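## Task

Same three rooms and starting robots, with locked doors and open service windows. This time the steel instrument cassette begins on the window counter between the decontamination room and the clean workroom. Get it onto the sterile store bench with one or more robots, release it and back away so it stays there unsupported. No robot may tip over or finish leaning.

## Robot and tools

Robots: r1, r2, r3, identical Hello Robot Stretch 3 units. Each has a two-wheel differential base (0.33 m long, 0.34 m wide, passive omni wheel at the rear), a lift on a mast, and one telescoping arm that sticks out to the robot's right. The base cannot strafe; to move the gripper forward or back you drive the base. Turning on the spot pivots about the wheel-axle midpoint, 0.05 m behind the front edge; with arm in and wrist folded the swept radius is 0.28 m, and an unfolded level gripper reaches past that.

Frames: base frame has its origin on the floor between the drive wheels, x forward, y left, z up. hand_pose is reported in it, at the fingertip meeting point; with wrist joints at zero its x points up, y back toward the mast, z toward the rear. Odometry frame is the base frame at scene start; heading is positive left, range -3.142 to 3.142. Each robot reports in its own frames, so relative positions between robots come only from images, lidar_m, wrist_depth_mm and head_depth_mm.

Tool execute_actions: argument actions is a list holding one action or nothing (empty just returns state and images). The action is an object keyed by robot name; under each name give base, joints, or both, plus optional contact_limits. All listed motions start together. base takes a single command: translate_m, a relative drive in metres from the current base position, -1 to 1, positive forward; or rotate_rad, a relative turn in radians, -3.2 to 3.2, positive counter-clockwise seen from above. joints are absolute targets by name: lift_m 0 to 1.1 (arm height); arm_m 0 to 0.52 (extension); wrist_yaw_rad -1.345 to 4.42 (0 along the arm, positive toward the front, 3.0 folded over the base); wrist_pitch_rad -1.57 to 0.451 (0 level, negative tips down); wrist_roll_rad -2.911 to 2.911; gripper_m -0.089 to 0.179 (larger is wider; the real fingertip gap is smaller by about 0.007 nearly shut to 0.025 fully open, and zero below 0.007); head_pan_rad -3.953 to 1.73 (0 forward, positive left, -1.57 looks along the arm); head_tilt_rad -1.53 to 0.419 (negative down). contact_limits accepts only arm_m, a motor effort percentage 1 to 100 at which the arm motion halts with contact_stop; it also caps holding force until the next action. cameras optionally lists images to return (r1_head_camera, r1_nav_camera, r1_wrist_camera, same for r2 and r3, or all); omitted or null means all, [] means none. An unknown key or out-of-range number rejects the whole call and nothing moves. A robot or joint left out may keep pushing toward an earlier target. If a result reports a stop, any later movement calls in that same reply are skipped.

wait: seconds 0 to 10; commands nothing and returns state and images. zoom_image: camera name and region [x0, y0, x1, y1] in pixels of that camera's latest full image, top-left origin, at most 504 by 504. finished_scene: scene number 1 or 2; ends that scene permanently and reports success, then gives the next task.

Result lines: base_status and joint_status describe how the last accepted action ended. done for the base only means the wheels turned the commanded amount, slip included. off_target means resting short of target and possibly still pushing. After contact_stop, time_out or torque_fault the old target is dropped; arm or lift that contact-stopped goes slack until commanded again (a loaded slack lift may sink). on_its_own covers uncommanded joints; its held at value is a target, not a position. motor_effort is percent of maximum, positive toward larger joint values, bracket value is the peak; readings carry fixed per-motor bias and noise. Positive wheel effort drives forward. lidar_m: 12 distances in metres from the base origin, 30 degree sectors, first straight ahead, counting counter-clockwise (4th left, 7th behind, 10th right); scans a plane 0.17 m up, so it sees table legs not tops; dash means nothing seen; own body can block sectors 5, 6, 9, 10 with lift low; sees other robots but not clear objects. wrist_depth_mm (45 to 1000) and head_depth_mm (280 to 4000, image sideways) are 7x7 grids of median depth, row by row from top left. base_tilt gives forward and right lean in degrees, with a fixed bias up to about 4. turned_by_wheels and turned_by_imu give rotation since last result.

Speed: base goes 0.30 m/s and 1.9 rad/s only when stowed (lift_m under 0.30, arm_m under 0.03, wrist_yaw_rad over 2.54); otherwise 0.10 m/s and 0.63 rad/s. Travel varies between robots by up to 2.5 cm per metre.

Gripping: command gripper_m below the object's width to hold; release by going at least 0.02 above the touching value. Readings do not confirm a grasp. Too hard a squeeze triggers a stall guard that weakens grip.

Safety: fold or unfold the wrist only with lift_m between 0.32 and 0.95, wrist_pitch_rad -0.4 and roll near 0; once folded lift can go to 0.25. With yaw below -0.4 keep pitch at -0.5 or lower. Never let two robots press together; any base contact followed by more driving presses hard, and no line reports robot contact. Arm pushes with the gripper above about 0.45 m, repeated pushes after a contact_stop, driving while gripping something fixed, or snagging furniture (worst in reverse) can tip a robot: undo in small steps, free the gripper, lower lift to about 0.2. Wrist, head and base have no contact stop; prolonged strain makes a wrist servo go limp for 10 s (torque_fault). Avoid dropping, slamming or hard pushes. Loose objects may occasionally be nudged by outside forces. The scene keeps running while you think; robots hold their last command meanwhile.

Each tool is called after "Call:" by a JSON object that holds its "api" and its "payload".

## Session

Call:
{"api": "execute_actions", "payload": {"actions": [], "cameras": ["r1_nav_camera","r2_nav_camera","r3_nav_camera"]}}

Scene clock: 0.00 s.
r1.base_odometry: x=+0.000 y=+0.000 heading=+0.000 (m, m, rad; r1's odometry frame)
r1.turned_by_wheels: +0.000 (rad since the last result)
r1.turned_by_imu: +0.000 (rad since the last result)
r1.base_tilt: forward=-1.7 right=+1.9 (deg)
r1.lidar_m: 1.11 1.52 1.61 2.22 2.34 0.94 1.32 1.28 1.08 0.80 0.77 0.80
r1.head_depth_mm: 1006 1010 1001 1003 999 996 991 / 1149 1143 1139 1136 1137 1133 1123 / 1323 1319 1320 1316 1312 1308 1309 / 1586 1530 1535 1527 1525 1510 1508 / 1652 1644 1630 1610 1594 1581 1570 / 1575 1535 1507 1491 1486 1469 1457 / 1489 1474 1462 1441 1421 1411 1402
r1.base_status: not commanded
r1.joint_positions: lift_m=+0.388 arm_m=-0.002 wrist_yaw_rad=+3.008 wrist_pitch_rad=-0.409 wrist_roll_rad=+0.007 gripper_m=+0.037 head_pan_rad=+0.001 head_tilt_rad=+0.000
r1.joint_status: not commanded
r1.motor_effort: left_wheel=+0 right_wheel=+0 lift_m=+20 arm_m=-1 wrist_yaw_rad=+1 wrist_pitch_rad=+5 wrist_roll_rad=+0 gripper_m=+0 head_pan_rad=+0 head_tilt_rad=+2 (%)
r1.hand_pose: x=+0.0088 y=+0.0809 z=+0.4031 quat_wxyz=(+0.190, +0.702, +0.097, +0.679) (m; r1's base frame)
r1.wrist_depth_mm: - - - - - - - / - - - - - - - / - - - - - - - / 984 980 975 972 969 961 949 / 790 780 815 776 801 785 767 / 652 658 - 648 - 651 637 / 551 570 - 561 548 558 558
r2.base_odometry: x=+0.000 y=+0.000 heading=+0.000 (m, m, rad; r2's odometry frame)
r2.turned_by_wheels: +0.000 (rad since the last result)
r2.turned_by_imu: +0.000 (rad since the last result)
r2.base_tilt: forward=-1.7 right=+1.3 (deg)
r2.lidar_m: 1.98 2.15 2.12 1.40 1.30 1.31 1.65 2.59 2.53 1.69 1.56 1.58
r2.head_depth_mm: 1672 1702 1724 1738 1760 1787 1775 / 1836 1908 1907 1934 1957 1998 1911 / 1917 2122 2154 2188 2215 2267 1973 / 1911 2498 2477 2548 2631 2520 1990 / 1895 2462 2437 2439 2436 2463 1988 / 1886 2224 2272 2261 2253 2261 2014 / 1869 2089 2073 2084 2111 2102 2039
r2.base_status: not commanded
r2.joint_positions: lift_m=+0.331 arm_m=-0.002 wrist_yaw_rad=+3.027 wrist_pitch_rad=-0.611 wrist_roll_rad=+0.004 gripper_m=+0.037 head_pan_rad=+0.005 head_tilt_rad=-0.020
r2.joint_status: not commanded
r2.motor_effort: left_wheel=+0 right_wheel=+0 lift_m=+41 arm_m=+0 wrist_yaw_rad=+0 wrist_pitch_rad=+4 wrist_roll_rad=+0 gripper_m=+0 head_pan_rad=+0 head_tilt_rad=+1 (%)
r2.hand_pose: x=+0.0013 y=+0.0522 z=+0.3026 quat_wxyz=(+0.252, +0.686, +0.173, +0.660) (m; r2's base frame)
r2.wrist_depth_mm: - - - - - 989 983 / 901 875 858 821 822 800 791 / 742 731 706 696 691 681 676 / 628 626 606 611 599 588 581 / 551 555 - - 533 519 515 / 498 - - - - 465 459 / - - - - 418 419 412
r3.base_odometry: x=+0.000 y=+0.000 heading=+0.000 (m, m, rad; r3's odometry frame)
r3.turned_by_wheels: +0.000 (rad since the last result)
r3.turned_by_imu: +0.000 (rad since the last result)
r3.base_tilt: forward=-0.2 right=+1.5 (deg)
r3.lidar_m: 2.31 1.67 1.62 0.96 0.71 0.68 0.71 0.97 1.18 1.22 1.00 1.00
r3.head_depth_mm: 1994 3017 - - - 3733 2430 / 1990 3038 - - - 3773 2431 / 2008 2822 3922 3857 3995 3654 2428 / 2014 2983 3231 3223 3229 3218 2428 / 1832 2662 2769 2738 2739 2724 2434 / 1840 2377 2377 2587 2528 2389 2315 / 2013 2093 2100 - - 2114 2116
r3.base_status: not commanded
r3.joint_positions: lift_m=+0.344 arm_m=-0.002 wrist_yaw_rad=+3.060 wrist_pitch_rad=-0.449 wrist_roll_rad=-0.015 gripper_m=+0.037 head_pan_rad=-0.011 head_tilt_rad=-0.011
r3.joint_status: not commanded
r3.motor_effort: left_wheel=+1 right_wheel=+0 lift_m=+27 arm_m=+1 wrist_yaw_rad=+0 wrist_pitch_rad=+5 wrist_roll_rad=+0 gripper_m=+0 head_pan_rad=+0 head_tilt_rad=+2 (%)
r3.hand_pose: x=-0.0032 y=+0.0763 z=+0.3502 quat_wxyz=(+0.185, +0.690, +0.131, +0.688) (m; r3's base frame)
r3.wrist_depth_mm: 573 - - - - - - / 571 683 - - - - - / 602 714 - - - - 933 / 619 764 803 804 784 783 768 / 630 673 - 657 671 649 633 / 582 559 - 551 565 542 544 / 501 514 - - 486 476 477
pictures: r1_nav_camera (sideways: a quarter turn counterclockwise sets it upright), r2_nav_camera (sideways: a quarter turn counterclockwise sets it upright), r3_nav_camera (sideways: a quarter turn counterclockwise sets it upright)
Images, in order (width x height): r1_nav_camera 672x504, r2_nav_camera 672x504, r3_nav_camera 672x504.

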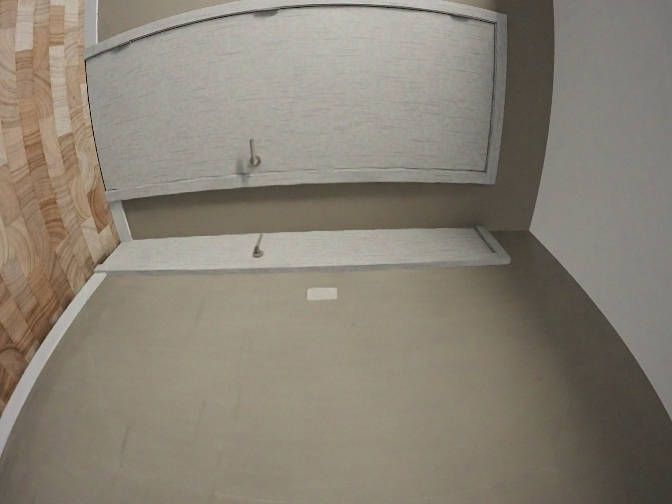

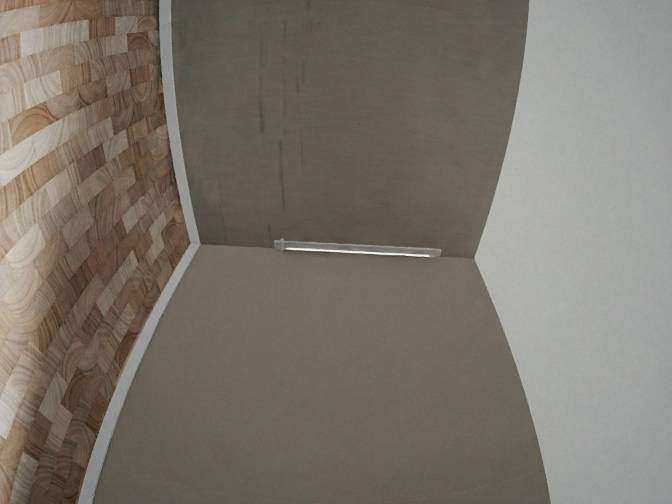

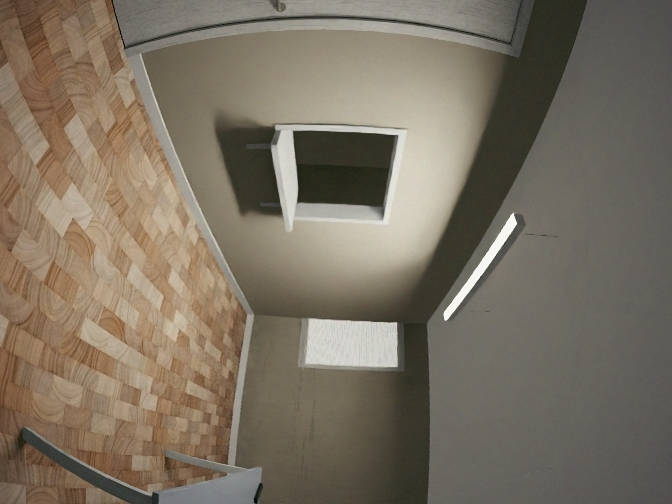

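Call:
{"api": "execute_actions", "payload": {"actions": [{"r2":{"base":{"rotate_rad":2.23},"joints":{"lift_m":0.28,"wrist_pitch_rad":-0.4,"head_tilt_rad":-0.35}},"r3":{"base":{"rotate_rad":0.09},"joints":{"lift_m":0.28,"wrist_pitch_rad":-0.4,"head_pan_rad":0.3}}}], "cameras": ["r2_head_camera","r2_nav_camera","r3_head_camera"]}}

Scene clock: 8.37 s.
r1.base_odometry: x=+0.000 y=+0.000 heading=+0.000 (m, m, rad; r1's odometry frame)
r1.turned_by_wheels: +0.000 (rad since the last result)
r1.turned_by_imu: +0.001 (rad since the last result)
r1.base_tilt: forward=-1.8 right=+2.0 (deg)
r1.lidar_m: 1.11 1.52 1.60 2.22 2.34 0.95 1.32 1.28 1.08 0.80 0.77 0.80
r1.head_depth_mm: 1007 1003 1007 1003 996 996 995 / 1143 1146 1138 1141 1130 1130 1128 / 1332 1329 1320 1322 1319 1309 1299 / 1577 1537 1536 1531 1519 1516 1498 / 1654 1648 1629 1620 1590 1580 1564 / 1581 1534 1511 1503 1480 1472 1454 / 1499 1462 1451 1439 1430 1413 1405
r1.base_status: not commanded
r1.joint_positions: lift_m=+0.388 arm_m=-0.002 wrist_yaw_rad=+3.008 wrist_pitch_rad=-0.409 wrist_roll_rad=+0.007 gripper_m=+0.037 head_pan_rad=+0.001 head_tilt_rad=+0.000
r1.joint_status: not commanded
r1.motor_effort: left_wheel=+0(0) right_wheel=+0(1) lift_m=+20(20) arm_m=+0(1) wrist_yaw_rad=+2(0) wrist_pitch_rad=+5(5) wrist_roll_rad=+0(0) gripper_m=+0(0) head_pan_rad=+0(0) head_tilt_rad=+2(2) (%)
r1.hand_pose: x=+0.0088 y=+0.0809 z=+0.4031 quat_wxyz=(+0.190, +0.702, +0.097, +0.679) (m; r1's base frame)
r1.wrist_depth_mm: - - - - - - - / - - - - - - - / - - - - - - - / - 965 981 959 949 958 948 / 787 792 810 777 802 776 764 / 653 657 - 654 - 650 636 / 564 559 - 565 542 556 555
r2.base_odometry: x=+0.000 y=+0.000 heading=+2.230 (m, m, rad; r2's odometry frame)
r2.turned_by_wheels: +2.230 (rad since the last result)
r2.turned_by_imu: +2.215 (rad since the last result)
r2.base_tilt: forward=-1.7 right=+1.3 (deg)
r2.lidar_m: 1.29 1.35 1.87 2.60 2.15 1.61 1.56 1.63 2.22 2.15 1.81 1.34
r2.head_depth_mm: 1075 1144 1236 1341 1453 1574 1366 / 1081 1149 1238 1340 1448 1557 1369 / 1078 1156 1230 1340 1451 1574 1378 / 1092 3872 - 1365 1443 1559 1385 / 1074 3845 - 1373 1454 1568 1393 / 1075 3850 - 1379 1454 1570 1395 / 1075 3834 - 1375 1457 1587 1389
r2.base_status: done
r2.joint_positions: lift_m=+0.280 arm_m=-0.002 wrist_yaw_rad=+3.027 wrist_pitch_rad=-0.422 wrist_roll_rad=+0.004 gripper_m=+0.037 head_pan_rad=+0.005 head_tilt_rad=-0.346
r2.joint_status: all done
r2.motor_effort: left_wheel=-5(13) right_wheel=+4(13) lift_m=+34(35) arm_m=+0(1) wrist_yaw_rad=+0(0) wrist_pitch_rad=+7(5) wrist_roll_rad=+0(0) gripper_m=+0(0) head_pan_rad=+2(1) head_tilt_rad=-1(24) (%)
r2.hand_pose: x=+0.0044 y=+0.0799 z=+0.2921 quat_wxyz=(+0.188, +0.700, +0.108, +0.681) (m; r2's base frame)
r2.wrist_depth_mm: - - - - - - - / - - - - - - - / 913 893 878 867 849 824 821 / 732 717 700 704 687 670 672 / 600 593 - 583 588 572 554 / 507 509 - - - 483 476 / 452 - - - 420 421 419
r3.base_odometry: x=+0.000 y=+0.000 heading=+0.090 (m, m, rad; r3's odometry frame)
r3.turned_by_wheels: +0.090 (rad since the last result)
r3.turned_by_imu: +0.090 (rad since the last result)
r3.base_tilt: forward=-0.2 right=+1.6 (deg)
r3.lidar_m: 2.13 1.64 1.62 0.89 0.69 0.68 0.73 1.08 1.18 1.26 1.00 2.40
r3.head_depth_mm: 1841 2626 2661 2660 2643 2669 2441 / 1830 2433 2411 2547 2489 2400 2336 / 2005 2210 2179 - - 2195 2184 / 1964 2033 2021 - 2258 2023 2017 / 1848 1886 1884 1875 1890 1868 1879 / 1756 1754 1750 1749 1747 1758 1749 / 1638 1641 1639 1644 1644 1637 1636
r3.base_status: done
r3.joint_positions: lift_m=+0.280 arm_m=-0.002 wrist_yaw_rad=+3.060 wrist_pitch_rad=-0.419 wrist_roll_rad=-0.015 gripper_m=+0.037 head_pan_rad=+0.293 head_tilt_rad=-0.011
r3.joint_status: all done
r3.motor_effort: left_wheel=-3(6) right_wheel=+5(10) lift_m=+23(24) arm_m=+1(1) wrist_yaw_rad=+0(1) wrist_pitch_rad=+7(7) wrist_roll_rad=+0(0) gripper_m=+0(0) head_pan_rad=+3(19) head_tilt_rad=+0(1) (%)
r3.hand_pose: x=-0.0029 y=+0.0802 z=+0.2925 quat_wxyz=(+0.175, +0.691, +0.120, +0.691) (m; r3's base frame)
r3.wrist_depth_mm: 539 - 882 - - - - / 562 641 - - - - - / 591 689 948 966 925 907 903 / 601 698 750 737 723 690 699 / 598 605 - 588 602 577 572 / 510 509 - 520 502 491 487 / 451 - - - 421 426 421
pictures: r2_head_camera (sideways: a quarter turn clockwise sets it upright), r2_nav_camera (sideways: a quarter turn counterclockwise sets it upright), r3_head_camera (sideways: a quarter turn clockwise sets it upright)
Images, in order (width x height): r2_head_camera 896x504, r2_nav_camera 672x504, r3_head_camera 896x504.

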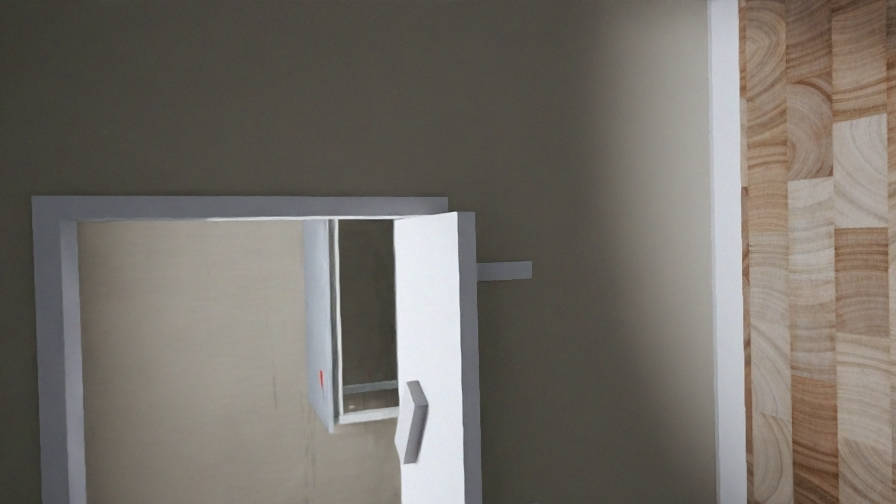

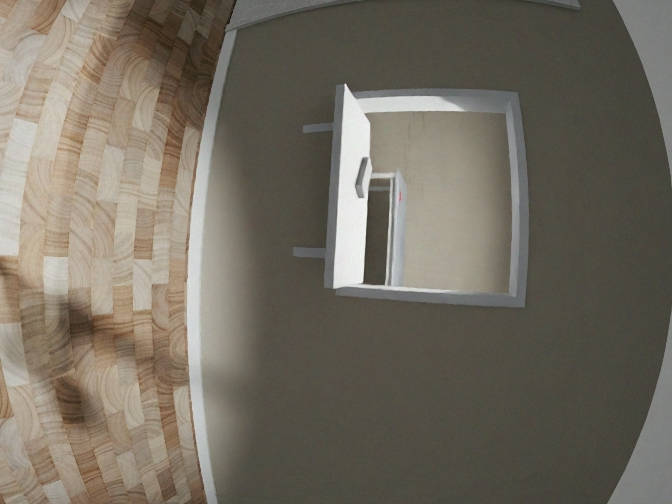

